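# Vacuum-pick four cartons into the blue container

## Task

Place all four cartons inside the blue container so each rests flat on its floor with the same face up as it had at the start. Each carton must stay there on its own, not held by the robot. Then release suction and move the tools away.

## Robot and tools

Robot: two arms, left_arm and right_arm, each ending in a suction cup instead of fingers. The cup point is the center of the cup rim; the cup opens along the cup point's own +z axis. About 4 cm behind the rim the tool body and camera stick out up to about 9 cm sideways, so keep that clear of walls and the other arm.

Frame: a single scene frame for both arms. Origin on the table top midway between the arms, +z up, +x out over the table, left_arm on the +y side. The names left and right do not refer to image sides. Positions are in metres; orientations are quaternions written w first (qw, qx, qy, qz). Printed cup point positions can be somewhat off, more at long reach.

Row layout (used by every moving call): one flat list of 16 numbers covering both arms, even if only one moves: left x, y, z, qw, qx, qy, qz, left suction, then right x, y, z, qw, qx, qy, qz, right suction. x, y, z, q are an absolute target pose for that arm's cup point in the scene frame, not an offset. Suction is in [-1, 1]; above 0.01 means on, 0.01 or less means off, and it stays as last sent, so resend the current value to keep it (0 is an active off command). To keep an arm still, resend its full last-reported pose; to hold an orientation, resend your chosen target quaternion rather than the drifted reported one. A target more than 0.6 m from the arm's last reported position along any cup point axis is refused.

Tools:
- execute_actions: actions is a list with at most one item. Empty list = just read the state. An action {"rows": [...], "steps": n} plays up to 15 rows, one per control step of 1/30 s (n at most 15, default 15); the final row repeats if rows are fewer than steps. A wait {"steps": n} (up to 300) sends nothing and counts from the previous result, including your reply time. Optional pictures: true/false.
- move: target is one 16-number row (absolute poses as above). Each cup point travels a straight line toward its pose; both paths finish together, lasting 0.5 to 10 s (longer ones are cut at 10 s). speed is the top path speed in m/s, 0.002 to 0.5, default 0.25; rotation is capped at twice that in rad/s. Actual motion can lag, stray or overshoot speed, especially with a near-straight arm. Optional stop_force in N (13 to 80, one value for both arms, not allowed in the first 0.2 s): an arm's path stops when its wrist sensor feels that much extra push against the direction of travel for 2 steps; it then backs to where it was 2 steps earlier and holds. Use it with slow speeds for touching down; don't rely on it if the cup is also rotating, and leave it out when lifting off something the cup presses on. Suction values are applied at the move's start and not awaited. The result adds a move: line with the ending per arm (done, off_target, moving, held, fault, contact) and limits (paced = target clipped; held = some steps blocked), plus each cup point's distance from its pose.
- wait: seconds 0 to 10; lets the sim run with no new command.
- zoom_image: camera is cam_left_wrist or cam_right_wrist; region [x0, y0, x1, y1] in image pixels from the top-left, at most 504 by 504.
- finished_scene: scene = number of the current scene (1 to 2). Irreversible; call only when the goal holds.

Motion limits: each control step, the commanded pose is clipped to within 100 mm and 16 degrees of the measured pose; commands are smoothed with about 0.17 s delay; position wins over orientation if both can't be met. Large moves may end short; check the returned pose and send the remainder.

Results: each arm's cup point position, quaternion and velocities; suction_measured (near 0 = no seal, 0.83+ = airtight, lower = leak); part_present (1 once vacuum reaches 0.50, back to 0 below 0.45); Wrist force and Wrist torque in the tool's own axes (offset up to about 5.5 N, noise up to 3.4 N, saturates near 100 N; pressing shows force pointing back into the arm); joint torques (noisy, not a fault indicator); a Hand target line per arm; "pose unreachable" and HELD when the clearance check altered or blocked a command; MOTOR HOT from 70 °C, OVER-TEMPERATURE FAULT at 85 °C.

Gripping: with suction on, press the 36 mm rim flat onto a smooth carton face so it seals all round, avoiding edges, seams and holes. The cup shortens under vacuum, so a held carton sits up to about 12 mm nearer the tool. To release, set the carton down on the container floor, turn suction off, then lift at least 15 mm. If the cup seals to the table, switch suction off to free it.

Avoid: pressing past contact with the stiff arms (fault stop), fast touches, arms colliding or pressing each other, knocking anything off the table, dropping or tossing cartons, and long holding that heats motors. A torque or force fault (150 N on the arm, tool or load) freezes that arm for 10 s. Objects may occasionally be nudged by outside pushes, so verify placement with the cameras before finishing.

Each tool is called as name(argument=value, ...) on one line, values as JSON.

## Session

execute_actions(actions=[])

Scene clock: 0.00 s of 6000.00 s.
left_arm: end_effector_position=(+0.5808, +0.6565, +0.1997) suction_measured=0.01 part_present=0 end_effector_quat_wxyz=(+0.000, -0.246, +0.969, +0.000) end_effector_velocity=(-0.000, -0.000, -0.000) end_effector_angular_velocity=(-0.001, +0.001, +0.001) | right_arm: end_effector_position=(+0.5734, -0.3945, +0.1996) suction_measured=0.00 part_present=0 end_effector_quat_wxyz=(-0.000, +0.188, +0.982, +0.001) end_effector_velocity=(-0.000, +0.000, -0.000) end_effector_angular_velocity=(+0.000, +0.001, +0.000)
Joint positions: left_arm=[-0.281 -1.557  2.143 -2.158 -1.57   2.339] | right_arm=[-0.279 -1.557  2.143 -2.157 -1.569 -2.897]
Joint velocities: left_arm=[-0.     0.     0.001 -0.    -0.001 -0.001] | right_arm=[ 0.  0.  0.  0.  0. -0.]
Joint torques (N m, as the arm reports them, + toward a larger angle): no reading
Wrist force (N, on the end effector, along its own x y z axes, offset not removed): no reading
Wrist torque (N m, same axes, about the end effector's origin, offset not removed): no reading
Hand target (left_arm): +0.581, +0.657, +0.200; +0.000, -0.246, +0.969, +0.000
Hand target (right_arm): +0.573, -0.394, +0.200; -0.000, +0.188, +0.982, +0.001
camera_calibration (this result's frames):
cam_left_wrist: T_world_to_cam=[[0.512599, -0.858612, 0.0052599, 0.269284], [-0.759713, -0.450684, 0.468742, 0.661736], [-0.400097, -0.244273, -0.883319, 0.649326], [0, 0, 0, 1]] pos_world=[0.624489, 0.688057, 0.261962]
cam_right_wrist: T_world_to_cam=[[-0.40073, -0.916046, 0.0166139, -0.12298], [-0.821848, 0.367419, 0.435396, 0.556782], [-0.404947, 0.160822, -0.900086, 0.553681], [0, 0, 0, 1]] pos_world=[0.632519, -0.406272, 0.257983]

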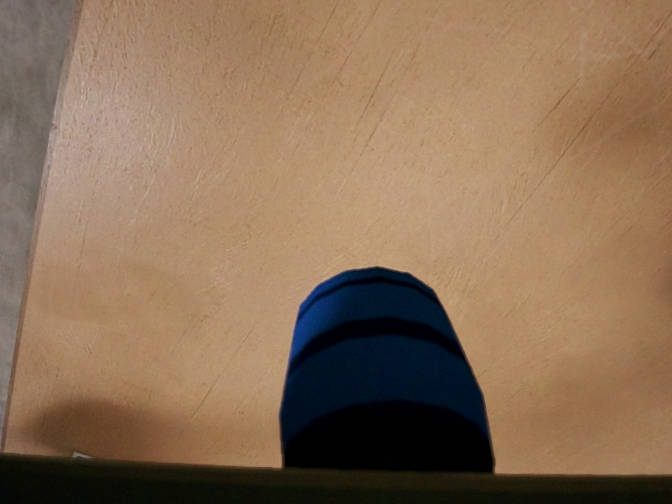

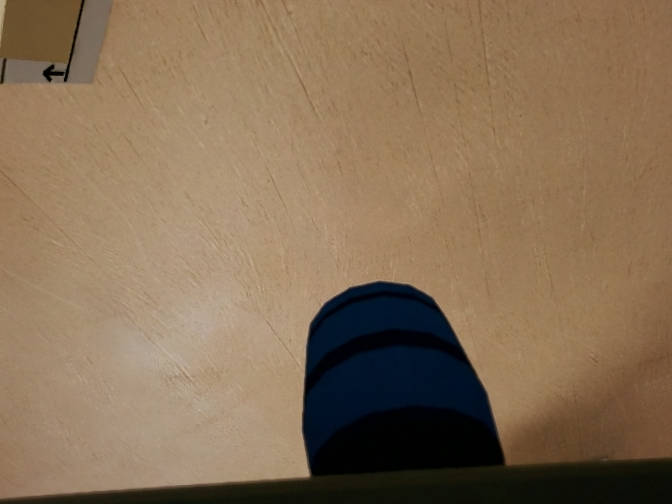

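move(target=[0.63,0.25,0.45,0,0.755,0.656,0,0, 0.68,-0.22,0.42,0,0.755,0.656,0,0], speed=0.4)

Scene clock: 7.07 s of 6000.00 s.
left_arm: end_effector_position=(+0.6295, +0.2503, +0.4500) suction_measured=0.01 part_present=0 end_effector_quat_wxyz=(+0.000, +0.754, +0.656, -0.000) end_effector_velocity=(+0.000, -0.002, +0.001) end_effector_angular_velocity=(+0.001, +0.001, -0.011) | right_arm: end_effector_position=(+0.6793, -0.2199, +0.4200) suction_measured=0.00 part_present=0 end_effector_quat_wxyz=(-0.000, +0.755, +0.656, -0.000) end_effector_velocity=(+0.000, +0.001, +0.002) end_effector_angular_velocity=(-0.000, -0.001, -0.007)
Joint positions: left_arm=[-0.752 -1.422  1.526 -1.675 -1.571  4.074] | right_arm=[-0.02  -1.453  1.614 -1.731 -1.571 -1.307]
Joint velocities: left_arm=[-0.001  0.003 -0.005  0.004 -0.     0.01 ] | right_arm=[ 0.001  0.    -0.003  0.003 -0.     0.008]
Joint torques (N m, as the arm reports them, + toward a larger angle): left_arm=[-20.19 -46.45 -56.05   0.    -1.92   3.91] | right_arm=[  9.6  -42.6  -54.77  -0.27  -2.36   1.67]
Wrist force (N, on the end effector, along its own x y z axes, offset not removed): left_arm=[-2.0 -2.1 -4.0] | right_arm=[1.8 0.6 2.7]
Wrist torque (N m, same axes, about the end effector's origin, offset not removed): left_arm=[-0.31 0.07 -0.02] | right_arm=[-0.09 -0.45 0.09]
Hand target (left_arm): +0.630, +0.250, +0.450; +0.000, +0.755, +0.656, -0.000
Hand target (right_arm): +0.679, -0.220, +0.420; -0.000, +0.755, +0.656, -0.000
Off the commanded pose (left_arm): 0.001 m, 0 deg.
Off the commanded pose (right_arm): 0.001 m, 0 deg.
After step 90, 0.67 s passed at rest.
move: done
camera_calibration (this result's frames):
cam_left_wrist: T_world_to_cam=[[-0.995257, 0.0971587, 0.00486901, 0.604294], [0.0880743, 0.878686, 0.469206, -0.468327], [0.0413091, 0.467409, -0.883076, 0.334614], [0, 0, 0, 1]] pos_world=[0.628852, 0.196399, 0.512288]
cam_right_wrist: T_world_to_cam=[[-0.984849, 0.172429, 0.0184404, 0.711069], [0.163194, 0.8856, 0.434834, -0.0712059], [0.0586471, 0.431256, -0.900322, 0.51153], [0, 0, 0, 1]] pos_world=[0.681917, -0.280149, 0.478392]

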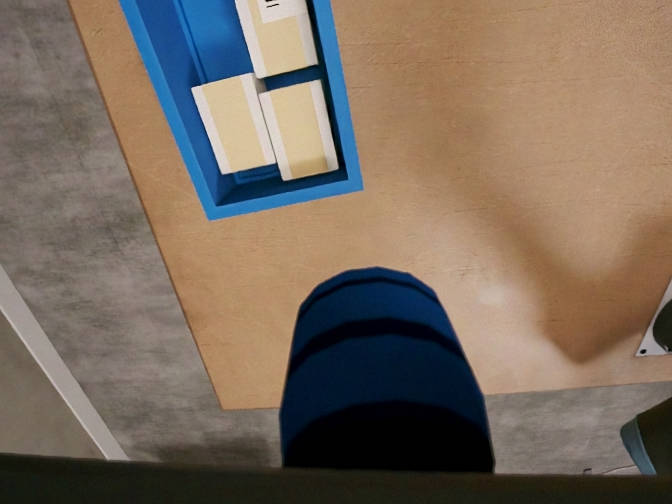

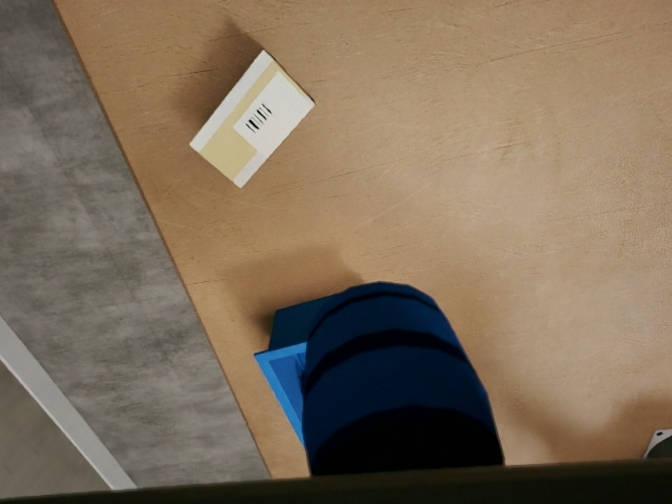

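move(target=[0.72,0.12,0.32,0,0.755,0.656,0,0, 0.776,-0.268,0.22,0,0.755,0.656,0,0], speed=0.3)

zoom_image(camera="cam_left_wrist", region=[130,0,550,330])

zoom_image(camera="cam_right_wrist", region=[130,0,550,330])

Scene clock: 17.53 s of 6000.00 s.
left_arm: end_effector_position=(+0.7198, +0.1200, +0.3203) suction_measured=0.01 part_present=0 end_effector_quat_wxyz=(+0.000, +0.755, +0.656, +0.000) end_effector_velocity=(+0.001, -0.002, -0.001) end_effector_angular_velocity=(-0.000, +0.001, +0.000) | right_arm: end_effector_position=(+0.7761, -0.2678, +0.2202) suction_measured=0.00 part_present=0 end_effector_quat_wxyz=(+0.000, +0.755, +0.656, +0.000) end_effector_velocity=(+0.002, -0.001, -0.002) end_effector_angular_velocity=(-0.000, -0.000, -0.001)
Joint positions: left_arm=[-0.784 -1.14   1.387 -1.818 -1.571  4.044] | right_arm=[-0.091 -1.226  1.698 -2.042 -1.571 -1.377]
Joint velocities: left_arm=[-0.     0.004 -0.003 -0.    -0.001 -0.   ] | right_arm=[-0.001  0.004 -0.001 -0.003 -0.    -0.   ]
Joint torques (N m, as the arm reports them, + toward a larger angle): left_arm=[-17.21 -68.78 -54.71  -7.02   1.11  -3.46] | right_arm=[ -7.68 -59.46 -49.39  -7.17   2.38  -1.75]
Wrist force (N, on the end effector, along its own x y z axes, offset not removed): left_arm=[-4.3 -3.5 1.5] | right_arm=[3.3 3.6 2.8]
Wrist torque (N m, same axes, about the end effector's origin, offset not removed): left_arm=[-0.53 0.49 0.06] | right_arm=[0.41 -0.71 0.02]
Hand target (left_arm): +0.720, +0.120, +0.320; +0.000, +0.755, +0.656, -0.000
Hand target (right_arm): +0.776, -0.268, +0.220; +0.000, +0.755, +0.656, +0.000
Off the commanded pose (left_arm): 0.000 m, 0 deg.
Off the commanded pose (right_arm): 0.000 m, 0 deg.
After step 90, 6.03 s passed at rest.
move: done
camera_calibration (this result's frames):
cam_left_wrist: T_world_to_cam=[[-0.99513, 0.0984391, 0.00513821, 0.707199], [0.0893158, 0.878395, 0.469516, -0.301881], [0.0417054, 0.467689, -0.882909, 0.27683], [0, 0, 0, 1]] pos_world=[0.719173, 0.066084, 0.38252]
cam_right_wrist: T_world_to_cam=[[-0.984724, 0.173192, 0.0180005, 0.818637], [0.163686, 0.885471, 0.434911, 0.0418116], [0.0593842, 0.431213, -0.900294, 0.346041], [0, 0, 0, 1]] pos_world=[0.778738, -0.328022, 0.278618]

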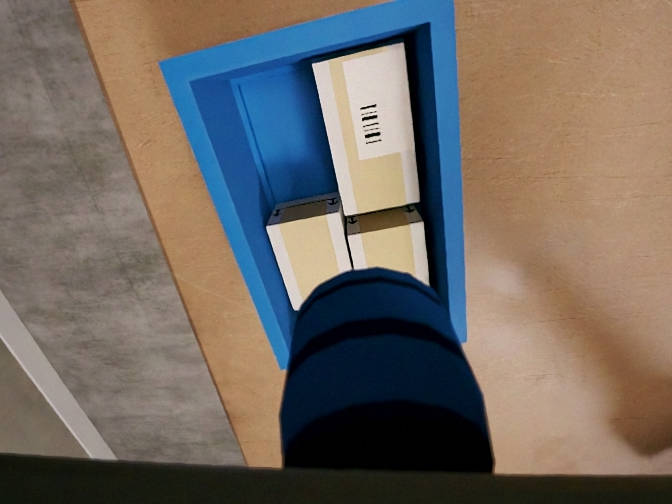

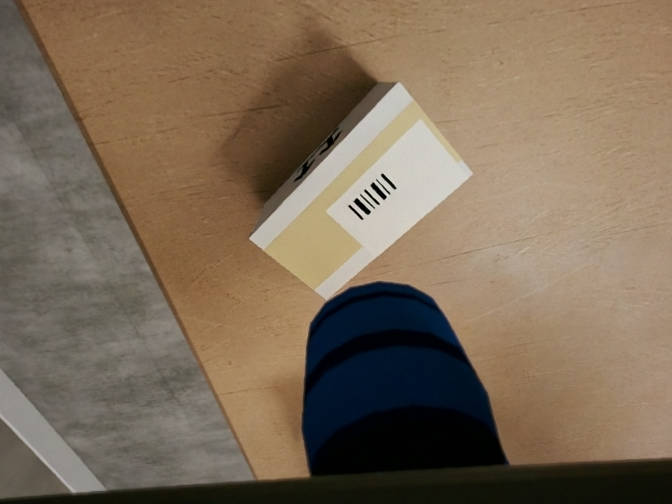

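Region (130, 0, 550, 330) of cam_left_wrist's 672x504 image, scaled by 1.200, with more detail than that image has; it fills the top 396 rows of this view, and the rest is white.

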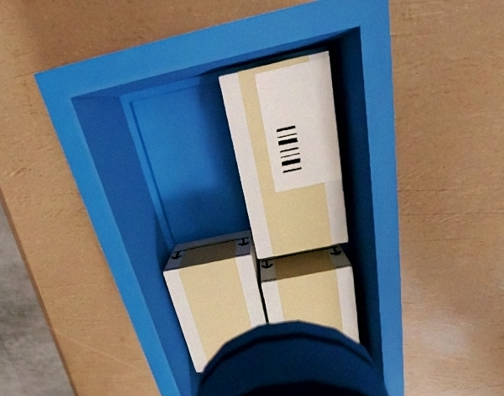

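Region (130, 0, 550, 330) of cam_right_wrist's 672x504 image, scaled by 1.200, with more detail than that image has; it fills the top 396 rows of this view, and the rest is white.

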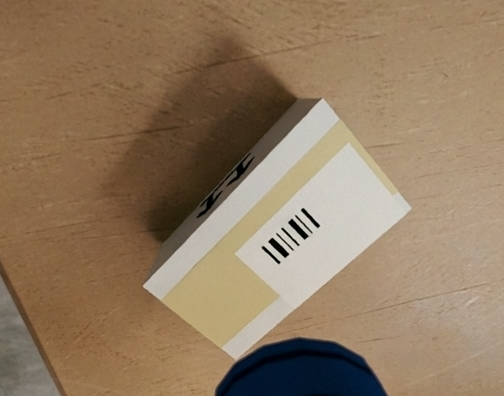

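move(target=[0.755,0.242,0.16,0,0.7314,0.682,0,0, 0.773,-0.255,0.12,0,0.9763,0.2164,0,0], speed=0.2)

Scene clock: 84.97 s of 6000.00 s.
left_arm: end_effector_position=(+0.7552, +0.2417, +0.1602) suction_measured=0.01 part_present=0 end_effector_quat_wxyz=(-0.000, +0.731, +0.682, +0.000) end_effector_velocity=(+0.000, +0.001, -0.002) end_effector_angular_velocity=(-0.001, +0.001, +0.001) | right_arm: end_effector_position=(+0.7731, -0.2550, +0.1201) suction_measured=0.00 part_present=0 end_effector_quat_wxyz=(-0.000, +0.976, +0.217, -0.000) end_effector_velocity=(-0.000, +0.000, -0.001) end_effector_angular_velocity=(-0.001, -0.001, -0.013)
Joint positions: left_arm=[-0.66  -1.094  1.621 -2.098 -1.571  4.098] | right_arm=[-0.076 -1.139  1.774 -2.207 -1.571 -0.368]
Joint velocities: left_arm=[ 0.002  0.001  0.002 -0.003 -0.001  0.001] | right_arm=[ 0.001  0.     0.001 -0.002 -0.001  0.013]
Joint torques (N m, as the arm reports them, + toward a larger angle): left_arm=[ 16.16 -69.02 -26.05  -6.81   1.34   4.04] | right_arm=[ 10.32 -64.45 -31.79  -7.38  -2.32   1.66]
Wrist force (N, on the end effector, along its own x y z axes, offset not removed): left_arm=[-2.9 -4.1 -4.2] | right_arm=[0.5 1.7 2.8]
Wrist torque (N m, same axes, about the end effector's origin, offset not removed): left_arm=[-0.64 0.48 0.00] | right_arm=[0.04 -0.24 0.05]
Hand target (left_arm): +0.755, +0.242, +0.160; -0.000, +0.731, +0.682, +0.000
Hand target (right_arm): +0.773, -0.255, +0.120; -0.000, +0.976, +0.216, -0.000
Off the commanded pose (left_arm): 0.000 m, 0 deg.
Off the commanded pose (right_arm): 0.000 m, 0 deg.
After step 90, 61.47 s passed at rest.
move: done
camera_calibration (this result's frames):
cam_left_wrist: T_world_to_cam=[[-0.999581, 0.0284651, 0.00521459, 0.75145], [0.0275787, 0.882412, 0.469669, -0.29111], [0.00876779, 0.469616, -0.882827, 0.10148], [0, 0, 0, 1]] pos_world=[0.758274, 0.187833, 0.222396]
cam_right_wrist: T_world_to_cam=[[-0.392778, 0.919453, 0.0182159, 0.547863], [0.831184, 0.346455, 0.434859, -0.578914], [0.393522, 0.185944, -0.900314, -0.0702987], [0, 0, 0, 1]] pos_world=[0.724036, -0.290095, 0.178476]

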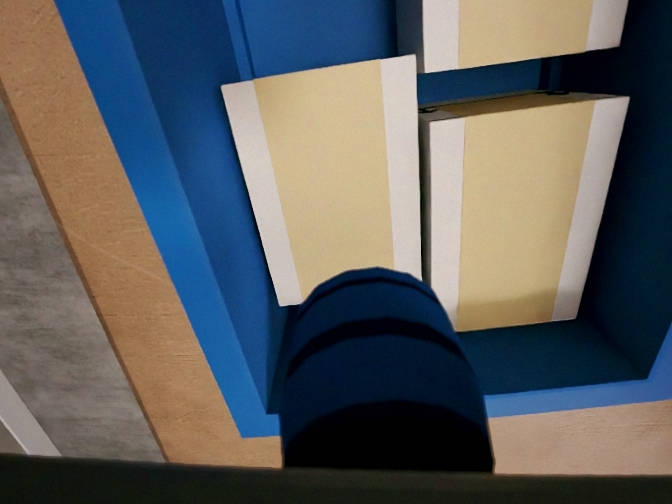

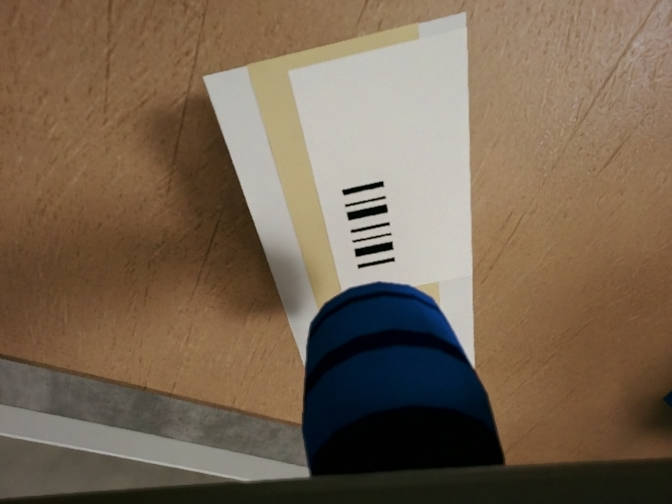

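move(target=[0.760,0.241,0.095,0,0.7314,0.682,0,0, 0.7715,-0.2515,0.08,0,0.9763,0.2164,0,0], speed=0.08)

move(target=[0.760,0.241,0.04,0,0.7314,0.682,0,1, 0.7715,-0.2515,0.03,0,0.9763,0.2164,0,1], speed=0.01, stop_force=18)

Scene clock: 100.73 s of 6000.00 s.
left_arm: end_effector_position=(+0.7600, +0.2410, +0.0952) suction_measured=0.01 part_present=0 end_effector_quat_wxyz=(+0.000, +0.731, +0.682, +0.000) end_effector_velocity=(-0.000, -0.000, -0.002) end_effector_angular_velocity=(-0.000, +0.001, -0.001) | right_arm: end_effector_position=(+0.7715, -0.2515, +0.0801) suction_measured=0.00 part_present=0 end_effector_quat_wxyz=(+0.000, +0.976, +0.216, -0.000) end_effector_velocity=(+0.000, -0.000, -0.001) end_effector_angular_velocity=(-0.000, -0.001, -0.000)
Joint positions: left_arm=[-0.657 -1.03   1.653 -2.193 -1.571  4.101] | right_arm=[-0.071 -1.098  1.799 -2.271 -1.571 -0.362]
Joint velocities: left_arm=[ 0.     0.002  0.001 -0.003 -0.001  0.001] | right_arm=[-0.     0.     0.001 -0.002 -0.     0.   ]
Joint torques (N m, as the arm reports them, + toward a larger angle): left_arm=[ 20.02 -69.24 -25.55  -7.15  -1.86   4.08] | right_arm=[  9.36 -63.92 -30.78  -7.58  -2.23   1.72]
Wrist force (N, on the end effector, along its own x y z axes, offset not removed): left_arm=[-5.6 0.0 -0.1] | right_arm=[1.4 2.1 3.8]
Wrist torque (N m, same axes, about the end effector's origin, offset not removed): left_arm=[0.11 0.74 0.22] | right_arm=[0.10 -0.38 -0.02]
Hand target (left_arm): +0.760, +0.241, +0.095; -0.000, +0.731, +0.682, +0.000
Hand target (right_arm): +0.772, -0.251, +0.080; -0.000, +0.976, +0.216, -0.000
Off the commanded pose (left_arm): 0.000 m, 0 deg.
Off the commanded pose (right_arm): 0.000 m, 0 deg.
After step 90, 11.47 s passed at rest.
move: done
camera_calibration (this result's frames):
cam_left_wrist: T_world_to_cam=[[-0.999584, 0.0283756, 0.00520178, 0.756698], [0.0274947, 0.882472, 0.469561, -0.260031], [0.00873365, 0.469508, -0.882885, 0.044517], [0, 0, 0, 1]] pos_world=[0.763144, 0.187097, 0.157467]
cam_right_wrist: T_world_to_cam=[[-0.391423, 0.920032, 0.0181152, 0.543879], [0.831671, 0.345268, 0.434872, -0.56214], [0.393842, 0.185285, -0.90031, -0.106733], [0, 0, 0, 1]] pos_world=[0.722438, -0.286521, 0.138514]

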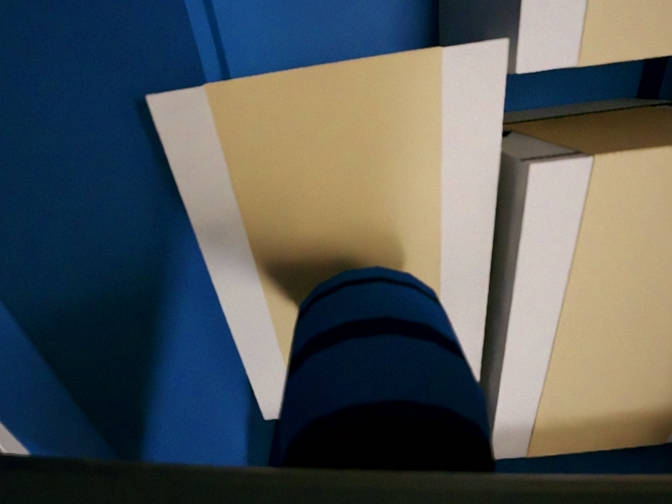

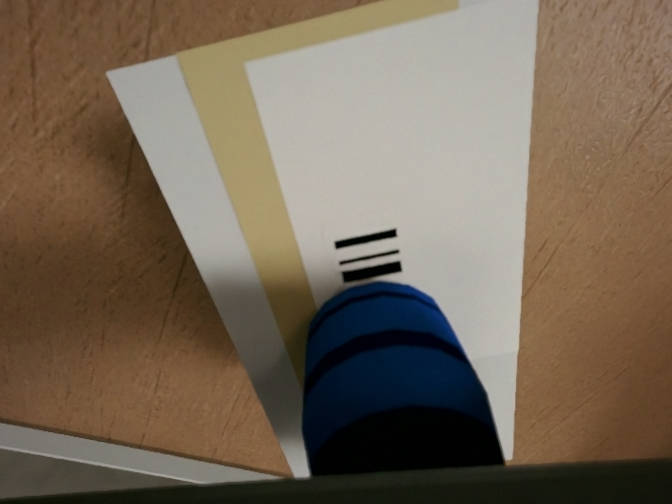

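Scene clock: 103.90 s of 6000.00 s.
left_arm: end_effector_position=(+0.7601, +0.2409, +0.0674) suction_measured=0.86 part_present=1 end_effector_quat_wxyz=(+0.000, +0.731, +0.682, +0.000) end_effector_velocity=(-0.001, +0.000, +0.001) end_effector_angular_velocity=(+0.001, +0.004, -0.001) | right_arm: end_effector_position=(+0.7716, -0.2515, +0.0646) suction_measured=0.91 part_present=1 end_effector_quat_wxyz=(+0.000, +0.976, +0.216, +0.000) end_effector_velocity=(-0.000, +0.001, +0.001) end_effector_angular_velocity=(+0.001, -0.001, +0.001)
Joint positions: left_arm=[-0.657 -1.003  1.667 -2.235 -1.571  4.101] | right_arm=[-0.071 -1.081  1.806 -2.296 -1.571 -0.362]
Joint velocities: left_arm=[-0.    -0.002 -0.001  0.006 -0.002  0.001] | right_arm=[ 0.001 -0.002  0.     0.     0.     0.   ]
Joint torques (N m, as the arm reports them, + toward a larger angle): left_arm=[ 16.93 -75.38 -28.72   0.93  -1.27   4.09] | right_arm=[  5.84 -78.6  -38.24  -0.51  -1.5    1.01]
Wrist force (N, on the end effector, along its own x y z axes, offset not removed): left_arm=[6.0 -10.5 -43.6] | right_arm=[-8.4 1.2 -14.4]
Wrist torque (N m, same axes, about the end effector's origin, offset not removed): left_arm=[-0.06 -0.02 0.16] | right_arm=[0.31 0.15 0.09]
Hand target (left_arm): +0.760, +0.241, +0.068; +0.000, +0.731, +0.682, +0.000
Hand target (right_arm): +0.772, -0.252, +0.065; +0.000, +0.976, +0.216, +0.000
Off the commanded pose (left_arm): 0.027 m, 0 deg.
Off the commanded pose (right_arm): 0.035 m, 0 deg.
move: contact (left_arm, right_arm)
camera_calibration (this result's frames):
cam_left_wrist: T_world_to_cam=[[-0.999585, 0.0283733, 0.00489334, 0.756929], [0.0273501, 0.882591, 0.469346, -0.246843], [0.00899809, 0.469285, -0.883001, 0.019844], [0, 0, 0, 1]] pos_world=[0.763188, 0.187072, 0.129673]
cam_right_wrist: T_world_to_cam=[[-0.391429, 0.920031, 0.0180686, 0.544178], [0.831617, 0.345271, 0.434973, -0.555417], [0.39395, 0.185287, -0.900262, -0.120778], [0, 0, 0, 1]] pos_world=[0.722482, -0.286512, 0.123026]

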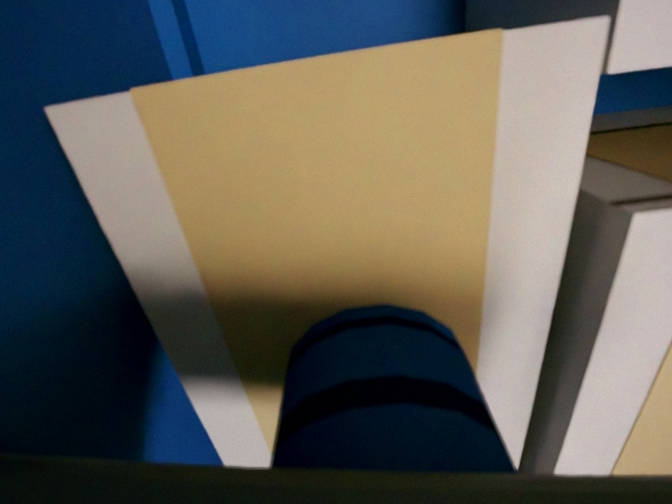

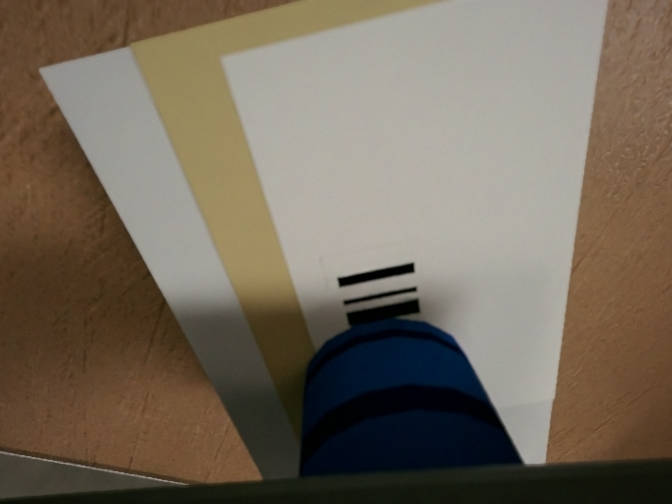

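move(target=[0.760,0.241,0.075,0,0.7314,0.682,0,1, 0.7715,-0.2515,0.24,0,0.7314,0.682,0,1], speed=0.1)

move(target=[0.7568,0.271,0.075,0,0.7314,0.682,0,1, 0.7715,-0.2515,0.24,0,0.7314,0.682,0,1], speed=0.006, stop_force=13)

Scene clock: 126.13 s of 6000.00 s.
left_arm: end_effector_position=(+0.7600, +0.2410, +0.0750) suction_measured=0.86 part_present=1 end_effector_quat_wxyz=(+0.000, +0.731, +0.682, -0.000) end_effector_velocity=(-0.000, -0.000, -0.000) end_effector_angular_velocity=(-0.000, +0.000, -0.001) | right_arm: end_effector_position=(+0.7713, -0.2515, +0.2399) suction_measured=0.91 part_present=1 end_effector_quat_wxyz=(+0.000, +0.732, +0.681, -0.000) end_effector_velocity=(+0.000, -0.000, +0.004) end_effector_angular_velocity=(+0.001, -0.002, +0.013)
Joint positions: left_arm=[-0.657 -1.011  1.663 -2.224 -1.571  4.101] | right_arm=[-0.071 -1.241  1.68  -2.01  -1.571 -1.426]
Joint velocities: left_arm=[ 0.    -0.     0.    -0.    -0.     0.001] | right_arm=[-0.    -0.003 -0.002  0.003  0.001 -0.013]
Joint torques (N m, as the arm reports them, + toward a larger angle): left_arm=[  16.43 -112.38  -49.84   -0.34   -0.5     4.14] | right_arm=[ -2.37 -91.96 -54.83  -0.96   2.21  -1.82]
Wrist force (N, on the end effector, along its own x y z axes, offset not removed): left_arm=[-0.4 -0.6 1.5] | right_arm=[1.8 3.6 5.7]
Wrist torque (N m, same axes, about the end effector's origin, offset not removed): left_arm=[0.06 0.08 0.12] | right_arm=[0.34 -0.48 0.12]
Hand target (left_arm): +0.760, +0.241, +0.075; +0.000, +0.731, +0.682, -0.000
Hand target (right_arm): +0.771, -0.252, +0.240; +0.000, +0.731, +0.682, +0.000
Off the commanded pose (left_arm): 0.000 m, 0 deg.
Off the commanded pose (right_arm): 0.000 m, 0 deg.
After step 90, 13.53 s passed at rest.
move: done
camera_calibration (this result's frames):
cam_left_wrist: T_world_to_cam=[[-0.999584, 0.0283802, 0.00520709, 0.756763], [0.0275013, 0.882474, 0.469557, -0.250565], [0.00873101, 0.469505, -0.882887, 0.0266273], [0, 0, 0, 1]] pos_world=[0.763106, 0.187138, 0.137223]
cam_right_wrist: T_world_to_cam=[[-0.9943, 0.105075, 0.0180723, 0.80093], [0.102449, 0.894663, 0.434835, 0.069193], [0.0295216, 0.434208, -0.900329, 0.380755], [0, 0, 0, 1]] pos_world=[0.778036, -0.311389, 0.298243]

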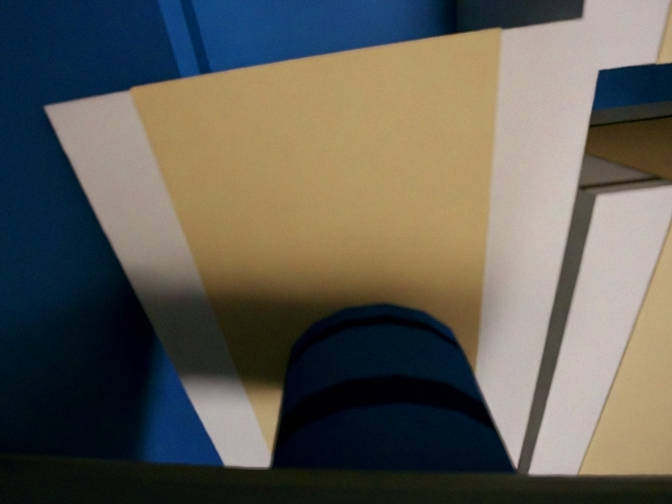

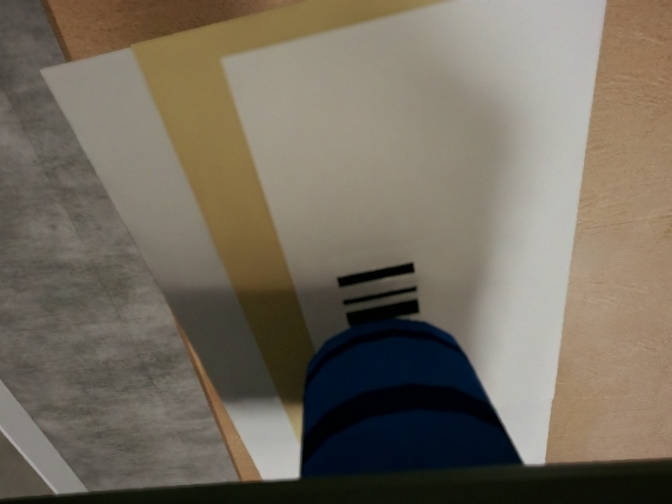

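Scene clock: 131.37 s of 6000.00 s.
left_arm: end_effector_position=(+0.7568, +0.2708, +0.0750) suction_measured=0.86 part_present=1 end_effector_quat_wxyz=(-0.000, +0.731, +0.682, +0.000) end_effector_velocity=(-0.000, +0.002, -0.000) end_effector_angular_velocity=(+0.002, -0.001, +0.000) | right_arm: end_effector_position=(+0.7715, -0.2515, +0.2400) suction_measured=0.91 part_present=1 end_effector_quat_wxyz=(+0.000, +0.731, +0.682, -0.000) end_effector_velocity=(+0.000, -0.000, -0.000) end_effector_angular_velocity=(-0.000, +0.001, -0.000)
Joint positions: left_arm=[-0.633 -1.032  1.701 -2.239 -1.571  4.125] | right_arm=[-0.071 -1.241  1.68  -2.01  -1.571 -1.427]
Joint velocities: left_arm=[ 0.001 -0.001  0.002 -0.001  0.003  0.001] | right_arm=[-0.  0. -0.  0. -0. -0.]
Joint torques (N m, as the arm reports them, + toward a larger angle): left_arm=[  27.36 -107.16  -19.09   -5.97    1.95    3.84] | right_arm=[ -5.65 -63.67 -53.9   -1.01   2.2   -1.79]
Wrist force (N, on the end effector, along its own x y z axes, offset not removed): left_arm=[-5.6 -3.2 -2.6] | right_arm=[1.9 3.4 9.0]
Wrist torque (N m, same axes, about the end effector's origin, offset not removed): left_arm=[-0.70 -0.27 0.09] | right_arm=[0.34 -0.46 0.02]
Hand target (left_arm): +0.757, +0.271, +0.075; -0.000, +0.731, +0.682, +0.000
Hand target (right_arm): +0.771, -0.251, +0.240; +0.000, +0.731, +0.682, +0.000
Off the commanded pose (left_arm): 0.000 m, 0 deg.
Off the commanded pose (right_arm): 0.000 m, 0 deg.
move: done
camera_calibration (this result's frames):
cam_left_wrist: T_world_to_cam=[[-0.999584, 0.0283759, 0.0052026, 0.752771], [0.0274952, 0.882467, 0.46957, -0.276808], [0.00873335, 0.469518, -0.88288, 0.012637], [0, 0, 0, 1]] pos_world=[0.759958, 0.21698, 0.137221]
cam_right_wrist: T_world_to_cam=[[-0.994445, 0.103684, 0.0181139, 0.800877], [0.101214, 0.894784, 0.434877, 0.0701112], [0.0288817, 0.434295, -0.900308, 0.381404], [0, 0, 0, 1]] pos_world=[0.778316, -0.311414, 0.298384]

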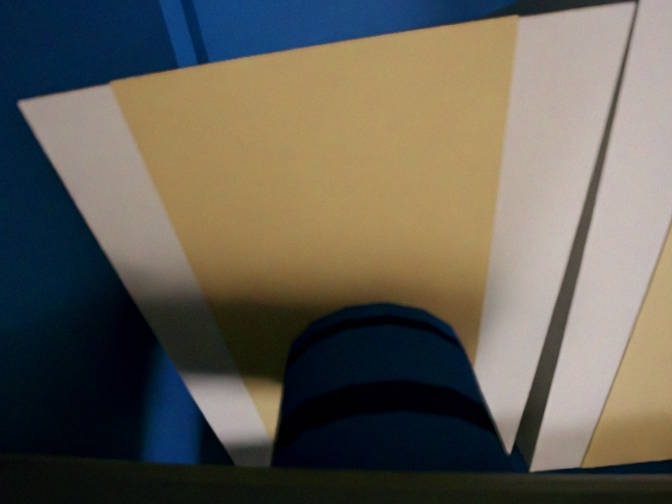

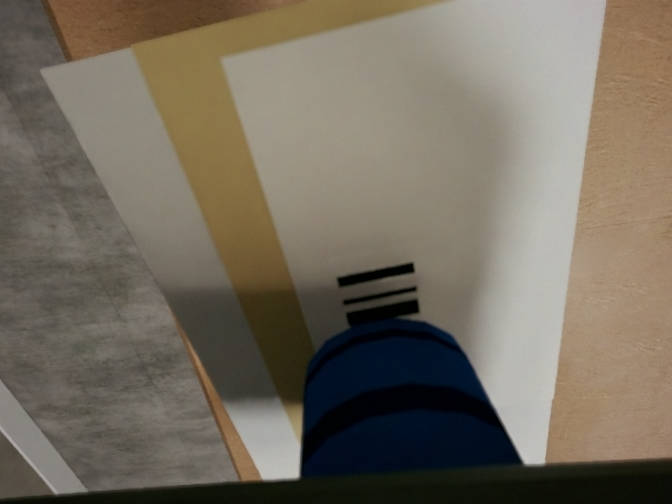

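move(target=[0.7575,0.261,0.075,0,0.7314,0.682,0,1, 0.7715,-0.2515,0.24,0,0.7314,0.682,0,1], speed=0.006)

move(target=[0.7575,0.261,0.06,0,0.7314,0.682,0,1, 0.7715,-0.2515,0.24,0,0.7314,0.682,0,1], speed=0.004, stop_force=15)

Scene clock: 139.93 s of 6000.00 s.
left_arm: end_effector_position=(+0.7575, +0.2612, +0.0750) suction_measured=0.86 part_present=1 end_effector_quat_wxyz=(+0.000, +0.731, +0.682, +0.000) end_effector_velocity=(+0.000, -0.002, +0.001) end_effector_angular_velocity=(-0.003, +0.001, -0.000) | right_arm: end_effector_position=(+0.7715, -0.2515, +0.2400) suction_measured=0.91 part_present=1 end_effector_quat_wxyz=(-0.000, +0.731, +0.682, +0.000) end_effector_velocity=(+0.000, +0.000, +0.000) end_effector_angular_velocity=(+0.000, -0.001, +0.000)
Joint positions: left_arm=[-0.641 -1.026  1.69  -2.235 -1.571  4.117] | right_arm=[-0.071 -1.241  1.68  -2.01  -1.571 -1.427]
Joint velocities: left_arm=[-0.001  0.001 -0.003  0.001 -0.003 -0.001] | right_arm=[ 0.    -0.    -0.    -0.001  0.     0.   ]
Joint torques (N m, as the arm reports them, + toward a larger angle): left_arm=[-17.75 -74.01 -47.76  -0.85  -0.96  -3.24] | right_arm=[ -8.01 -63.1  -53.33  -1.26   2.08  -2.  ]
Wrist force (N, on the end effector, along its own x y z axes, offset not removed): left_arm=[-3.2 -0.9 1.4] | right_arm=[2.7 2.7 7.3]
Wrist torque (N m, same axes, about the end effector's origin, offset not removed): left_arm=[-0.03 0.48 0.13] | right_arm=[0.16 -0.58 0.08]
Hand target (left_arm): +0.757, +0.261, +0.075; +0.000, +0.731, +0.682, -0.000
Hand target (right_arm): +0.772, -0.251, +0.240; +0.000, +0.731, +0.682, -0.000
Off the commanded pose (left_arm): 0.000 m, 0 deg.
Off the commanded pose (right_arm): 0.000 m, 0 deg.
After step 90, 3.67 s passed at rest.
move: done
camera_calibration (this result's frames):
cam_left_wrist: T_world_to_cam=[[-0.999584, 0.0283795, 0.00518053, 0.753688], [0.027488, 0.882462, 0.469579, -0.268281], [0.0087548, 0.469526, -0.882875, 0.0171692], [0, 0, 0, 1]] pos_world=[0.760599, 0.207297, 0.137233]
cam_right_wrist: T_world_to_cam=[[-0.994446, 0.103676, 0.0181143, 0.800877], [0.101207, 0.894784, 0.434878, 0.0701163], [0.0288781, 0.434296, -0.900307, 0.381408], [0, 0, 0, 1]] pos_world=[0.778318, -0.311415, 0.298385]

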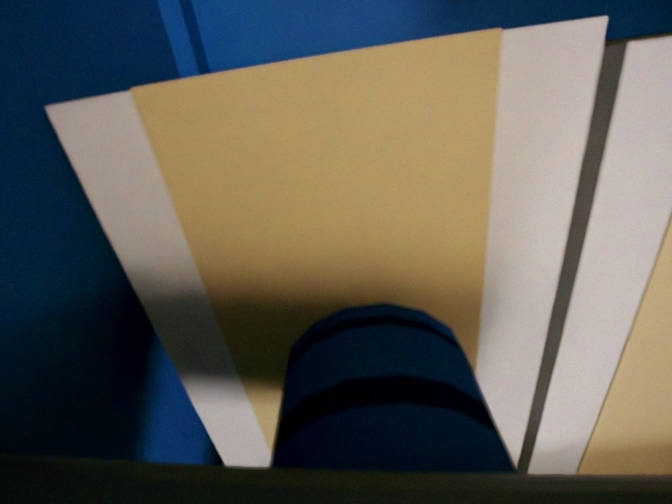

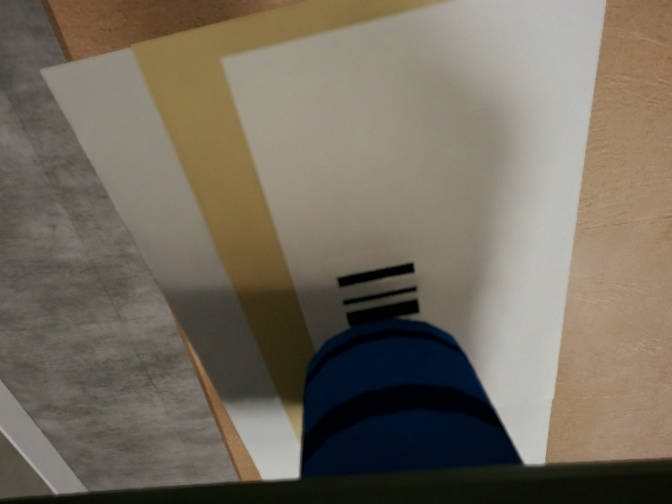

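Scene clock: 142.17 s of 6000.00 s.
left_arm: end_effector_position=(+0.7576, +0.2610, +0.0676) suction_measured=0.86 part_present=1 end_effector_quat_wxyz=(+0.000, +0.731, +0.682, +0.000) end_effector_velocity=(-0.000, +0.000, -0.000) end_effector_angular_velocity=(+0.000, +0.000, +0.000) | right_arm: end_effector_position=(+0.7715, -0.2515, +0.2400) suction_measured=0.91 part_present=1 end_effector_quat_wxyz=(-0.000, +0.731, +0.682, -0.000) end_effector_velocity=(-0.000, -0.000, -0.000) end_effector_angular_velocity=(+0.000, +0.001, -0.000)
Joint positions: left_arm=[-0.641 -1.018  1.693 -2.246 -1.571  4.116] | right_arm=[-0.071 -1.241  1.68  -2.01  -1.571 -1.427]
Joint velocities: left_arm=[-0. -0.  0.  0. -0. -0.] | right_arm=[-0.    -0.     0.     0.001  0.     0.   ]
Joint torques (N m, as the arm reports them, + toward a larger angle): left_arm=[-12.08 -82.87 -24.23  -0.35  -1.64  -2.28] | right_arm=[ -5.28 -62.6  -54.36  -1.18   2.44  -2.2 ]
Wrist force (N, on the end effector, along its own x y z axes, offset not removed): left_arm=[3.9 -12.4 -24.3] | right_arm=[1.6 2.5 7.2]
Wrist torque (N m, same axes, about the end effector's origin, offset not removed): left_arm=[-0.41 0.16 0.09] | right_arm=[0.15 -0.40 0.07]
Hand target (left_arm): +0.758, +0.261, +0.068; +0.000, +0.731, +0.682, +0.000
Hand target (right_arm): +0.772, -0.251, +0.240; -0.000, +0.731, +0.682, -0.000
Off the commanded pose (left_arm): 0.008 m, 0 deg.
Off the commanded pose (right_arm): 0.000 m, 0 deg.
move: contact (left_arm)
camera_calibration (this result's frames):
cam_left_wrist: T_world_to_cam=[[-0.999585, 0.0283808, 0.0049272, 0.753843], [0.0273722, 0.882575, 0.469375, -0.264623], [0.00897262, 0.469315, -0.882985, 0.0106008], [0, 0, 0, 1]] pos_world=[0.760678, 0.207179, 0.129853]
cam_right_wrist: T_world_to_cam=[[-0.994446, 0.103676, 0.0181144, 0.800877], [0.101208, 0.894784, 0.434877, 0.0701163], [0.0288781, 0.434296, -0.900307, 0.381408], [0, 0, 0, 1]] pos_world=[0.778318, -0.311415, 0.298385]

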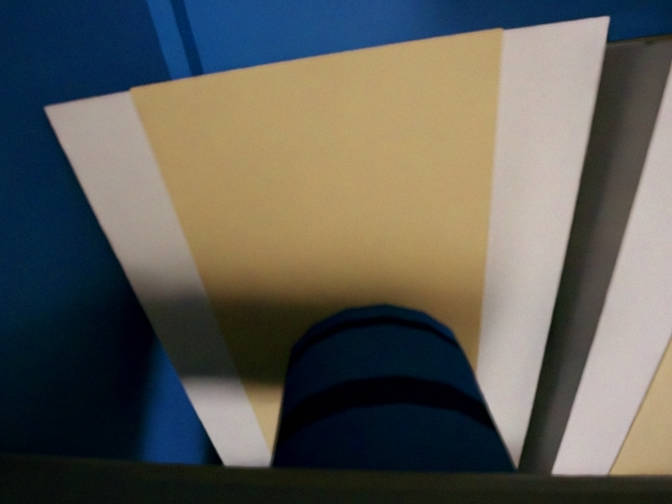

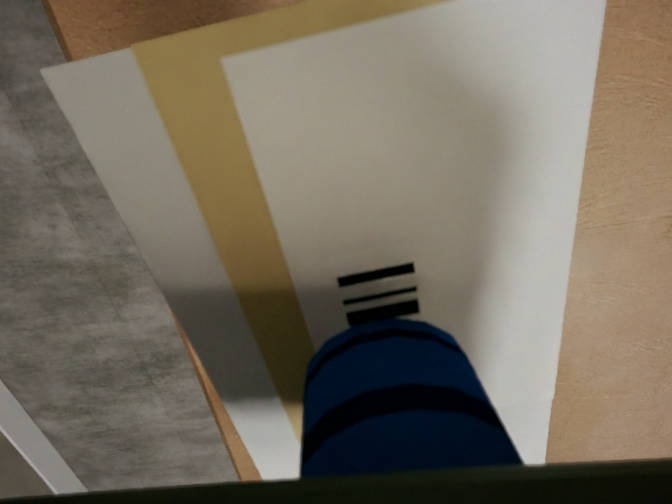

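Landed at the same height as before. Release and view the slot.

move(target=[0.7575,0.261,0.071,0,0.7314,0.682,0,0, 0.7715,-0.2515,0.24,0,0.7314,0.682,0,1], speed=0.004)

move(target=[0.775,0.165,0.26,0,0.7314,0.682,0,0, 0.7715,-0.2515,0.24,0,0.7314,0.682,0,1], speed=0.1)

zoom_image(camera="cam_left_wrist", region=[130,0,550,330])

Scene clock: 149.23 s of 6000.00 s.
left_arm: end_effector_position=(+0.7575, +0.2610, +0.0709) suction_measured=0.01 part_present=0 end_effector_quat_wxyz=(-0.000, +0.731, +0.682, -0.000) end_effector_velocity=(+0.000, +0.000, +0.001) end_effector_angular_velocity=(+0.001, -0.000, +0.000) | right_arm: end_effector_position=(+0.7715, -0.2515, +0.2400) suction_measured=0.91 part_present=1 end_effector_quat_wxyz=(-0.000, +0.731, +0.682, +0.000) end_effector_velocity=(-0.000, +0.000, -0.001) end_effector_angular_velocity=(+0.001, +0.001, +0.000)
Joint positions: left_arm=[-0.641 -1.022  1.691 -2.241 -1.571  4.116] | right_arm=[-0.071 -1.241  1.68  -2.01  -1.571 -1.427]
Joint velocities: left_arm=[-0.    -0.001 -0.001  0.002  0.001 -0.   ] | right_arm=[ 0.     0.001  0.     0.001  0.001 -0.   ]
Joint torques (N m, as the arm reports them, + toward a larger angle): left_arm=[-17.72 -98.54 -41.29   1.01  -1.05  -3.39] | right_arm=[ -6.36 -64.75 -53.87  -1.42   2.32  -1.82]
Wrist force (N, on the end effector, along its own x y z axes, offset not removed): left_arm=[-2.2 0.8 -13.8] | right_arm=[0.2 1.8 8.2]
Wrist torque (N m, same axes, about the end effector's origin, offset not removed): left_arm=[0.33 0.30 0.23] | right_arm=[0.06 -0.19 0.12]
Hand target (left_arm): +0.757, +0.261, +0.071; +0.000, +0.731, +0.682, -0.000
Hand target (right_arm): +0.772, -0.251, +0.240; -0.000, +0.731, +0.682, -0.000
Off the commanded pose (left_arm): 0.000 m, 0 deg.
Off the commanded pose (right_arm): 0.000 m, 0 deg.
After step 90, 3.07 s passed at rest.
move: done
camera_calibration (this result's frames):
cam_left_wrist: T_world_to_cam=[[-0.999584, 0.0283761, 0.00521918, 0.75372], [0.0275032, 0.882469, 0.469565, -0.266223], [0.00871865, 0.469513, -0.882882, 0.0136343], [0, 0, 0, 1]] pos_world=[0.760609, 0.207144, 0.133113]
cam_right_wrist: T_world_to_cam=[[-0.994446, 0.103676, 0.0181144, 0.800877], [0.101208, 0.894784, 0.434878, 0.0701162], [0.0288781, 0.434296, -0.900307, 0.381408], [0, 0, 0, 1]] pos_world=[0.778318, -0.311415, 0.298385]

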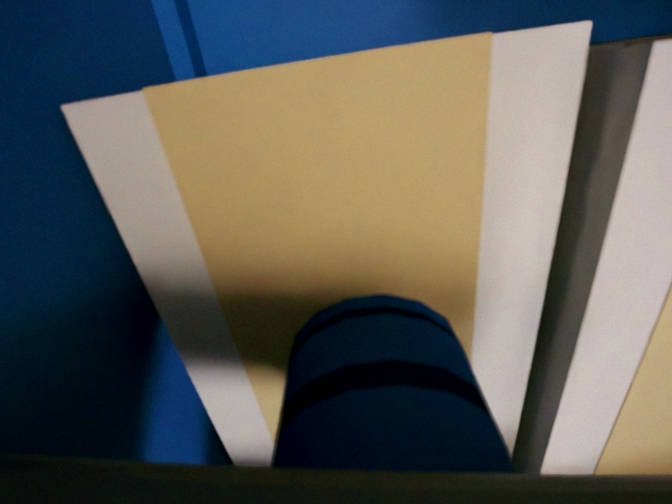

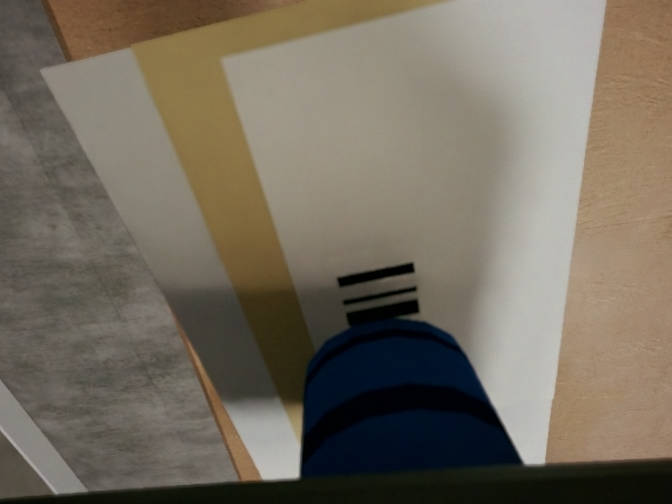

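Scene clock: 151.87 s of 6000.00 s.
left_arm: end_effector_position=(+0.7747, +0.1653, +0.2600) suction_measured=0.01 part_present=0 end_effector_quat_wxyz=(+0.000, +0.731, +0.682, -0.000) end_effector_velocity=(-0.000, -0.001, +0.001) end_effector_angular_velocity=(+0.001, +0.002, +0.001) | right_arm: end_effector_position=(+0.7715, -0.2515, +0.2400) suction_measured=0.91 part_present=1 end_effector_quat_wxyz=(-0.000, +0.731, +0.682, +0.000) end_effector_velocity=(+0.000, -0.000, -0.001) end_effector_angular_velocity=(+0.000, +0.000, -0.000)
Joint positions: left_arm=[-0.709 -1.079  1.405 -1.897 -1.571  4.049] | right_arm=[-0.071 -1.241  1.68  -2.01  -1.571 -1.427]
Joint velocities: left_arm=[-0.001  0.001 -0.004  0.005 -0.001 -0.001] | right_arm=[-0.     0.001  0.    -0.001  0.     0.   ]
Joint torques (N m, as the arm reports them, + toward a larger angle): left_arm=[-15.19 -69.44 -54.58  -0.24  -1.84  -3.64] | right_arm=[ -6.89 -63.52 -53.53  -1.48   2.53  -2.06]
Wrist force (N, on the end effector, along its own x y z axes, offset not removed): left_arm=[-1.2 -1.4 -0.7] | right_arm=[0.9 1.5 6.7]
Wrist torque (N m, same axes, about the end effector's origin, offset not removed): left_arm=[-0.17 0.13 0.26] | right_arm=[-0.01 -0.32 -0.01]
Hand target (left_arm): +0.775, +0.165, +0.260; +0.000, +0.731, +0.682, -0.000
Hand target (right_arm): +0.772, -0.251, +0.240; -0.000, +0.731, +0.682, -0.000
Off the commanded pose (left_arm): 0.000 m, 0 deg.
Off the commanded pose (right_arm): 0.000 m, 0 deg.
move: done
camera_calibration (this result's frames):
cam_left_wrist: T_world_to_cam=[[-0.999585, 0.0283809, 0.00500215, 0.772719], [0.0274075, 0.882576, 0.469371, -0.270919], [0.00890639, 0.469313, -0.882987, 0.225347], [0, 0, 0, 1]] pos_world=[0.777817, 0.111417, 0.322274]
cam_right_wrist: T_world_to_cam=[[-0.994446, 0.103676, 0.0181143, 0.800877], [0.101208, 0.894784, 0.434878, 0.0701164], [0.0288781, 0.434296, -0.900307, 0.381408], [0, 0, 0, 1]] pos_world=[0.778318, -0.311415, 0.298385]

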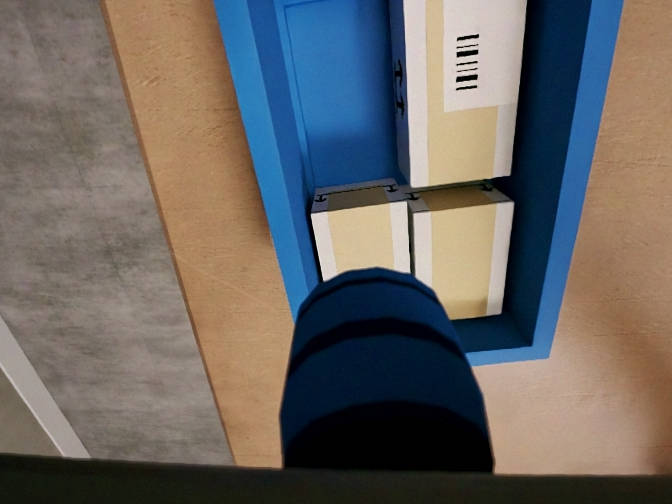

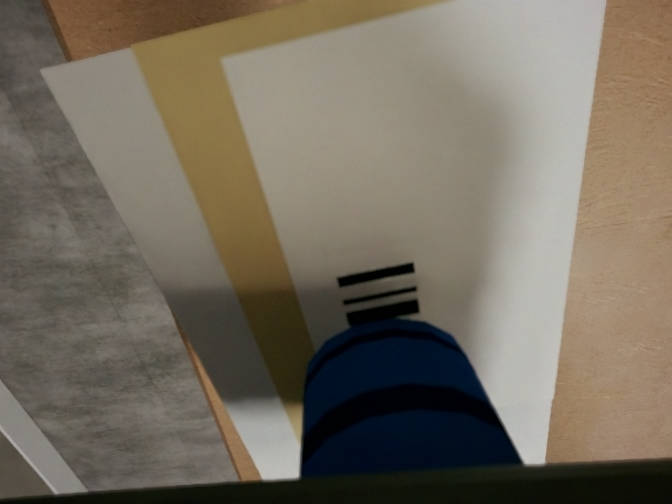

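Region (130, 0, 550, 330) of cam_left_wrist's 672x504 image, scaled by 1.200, with more detail than that image has; it fills the top 396 rows of this view, and the rest is white.

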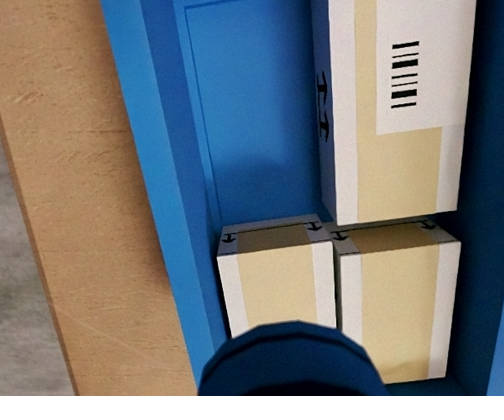

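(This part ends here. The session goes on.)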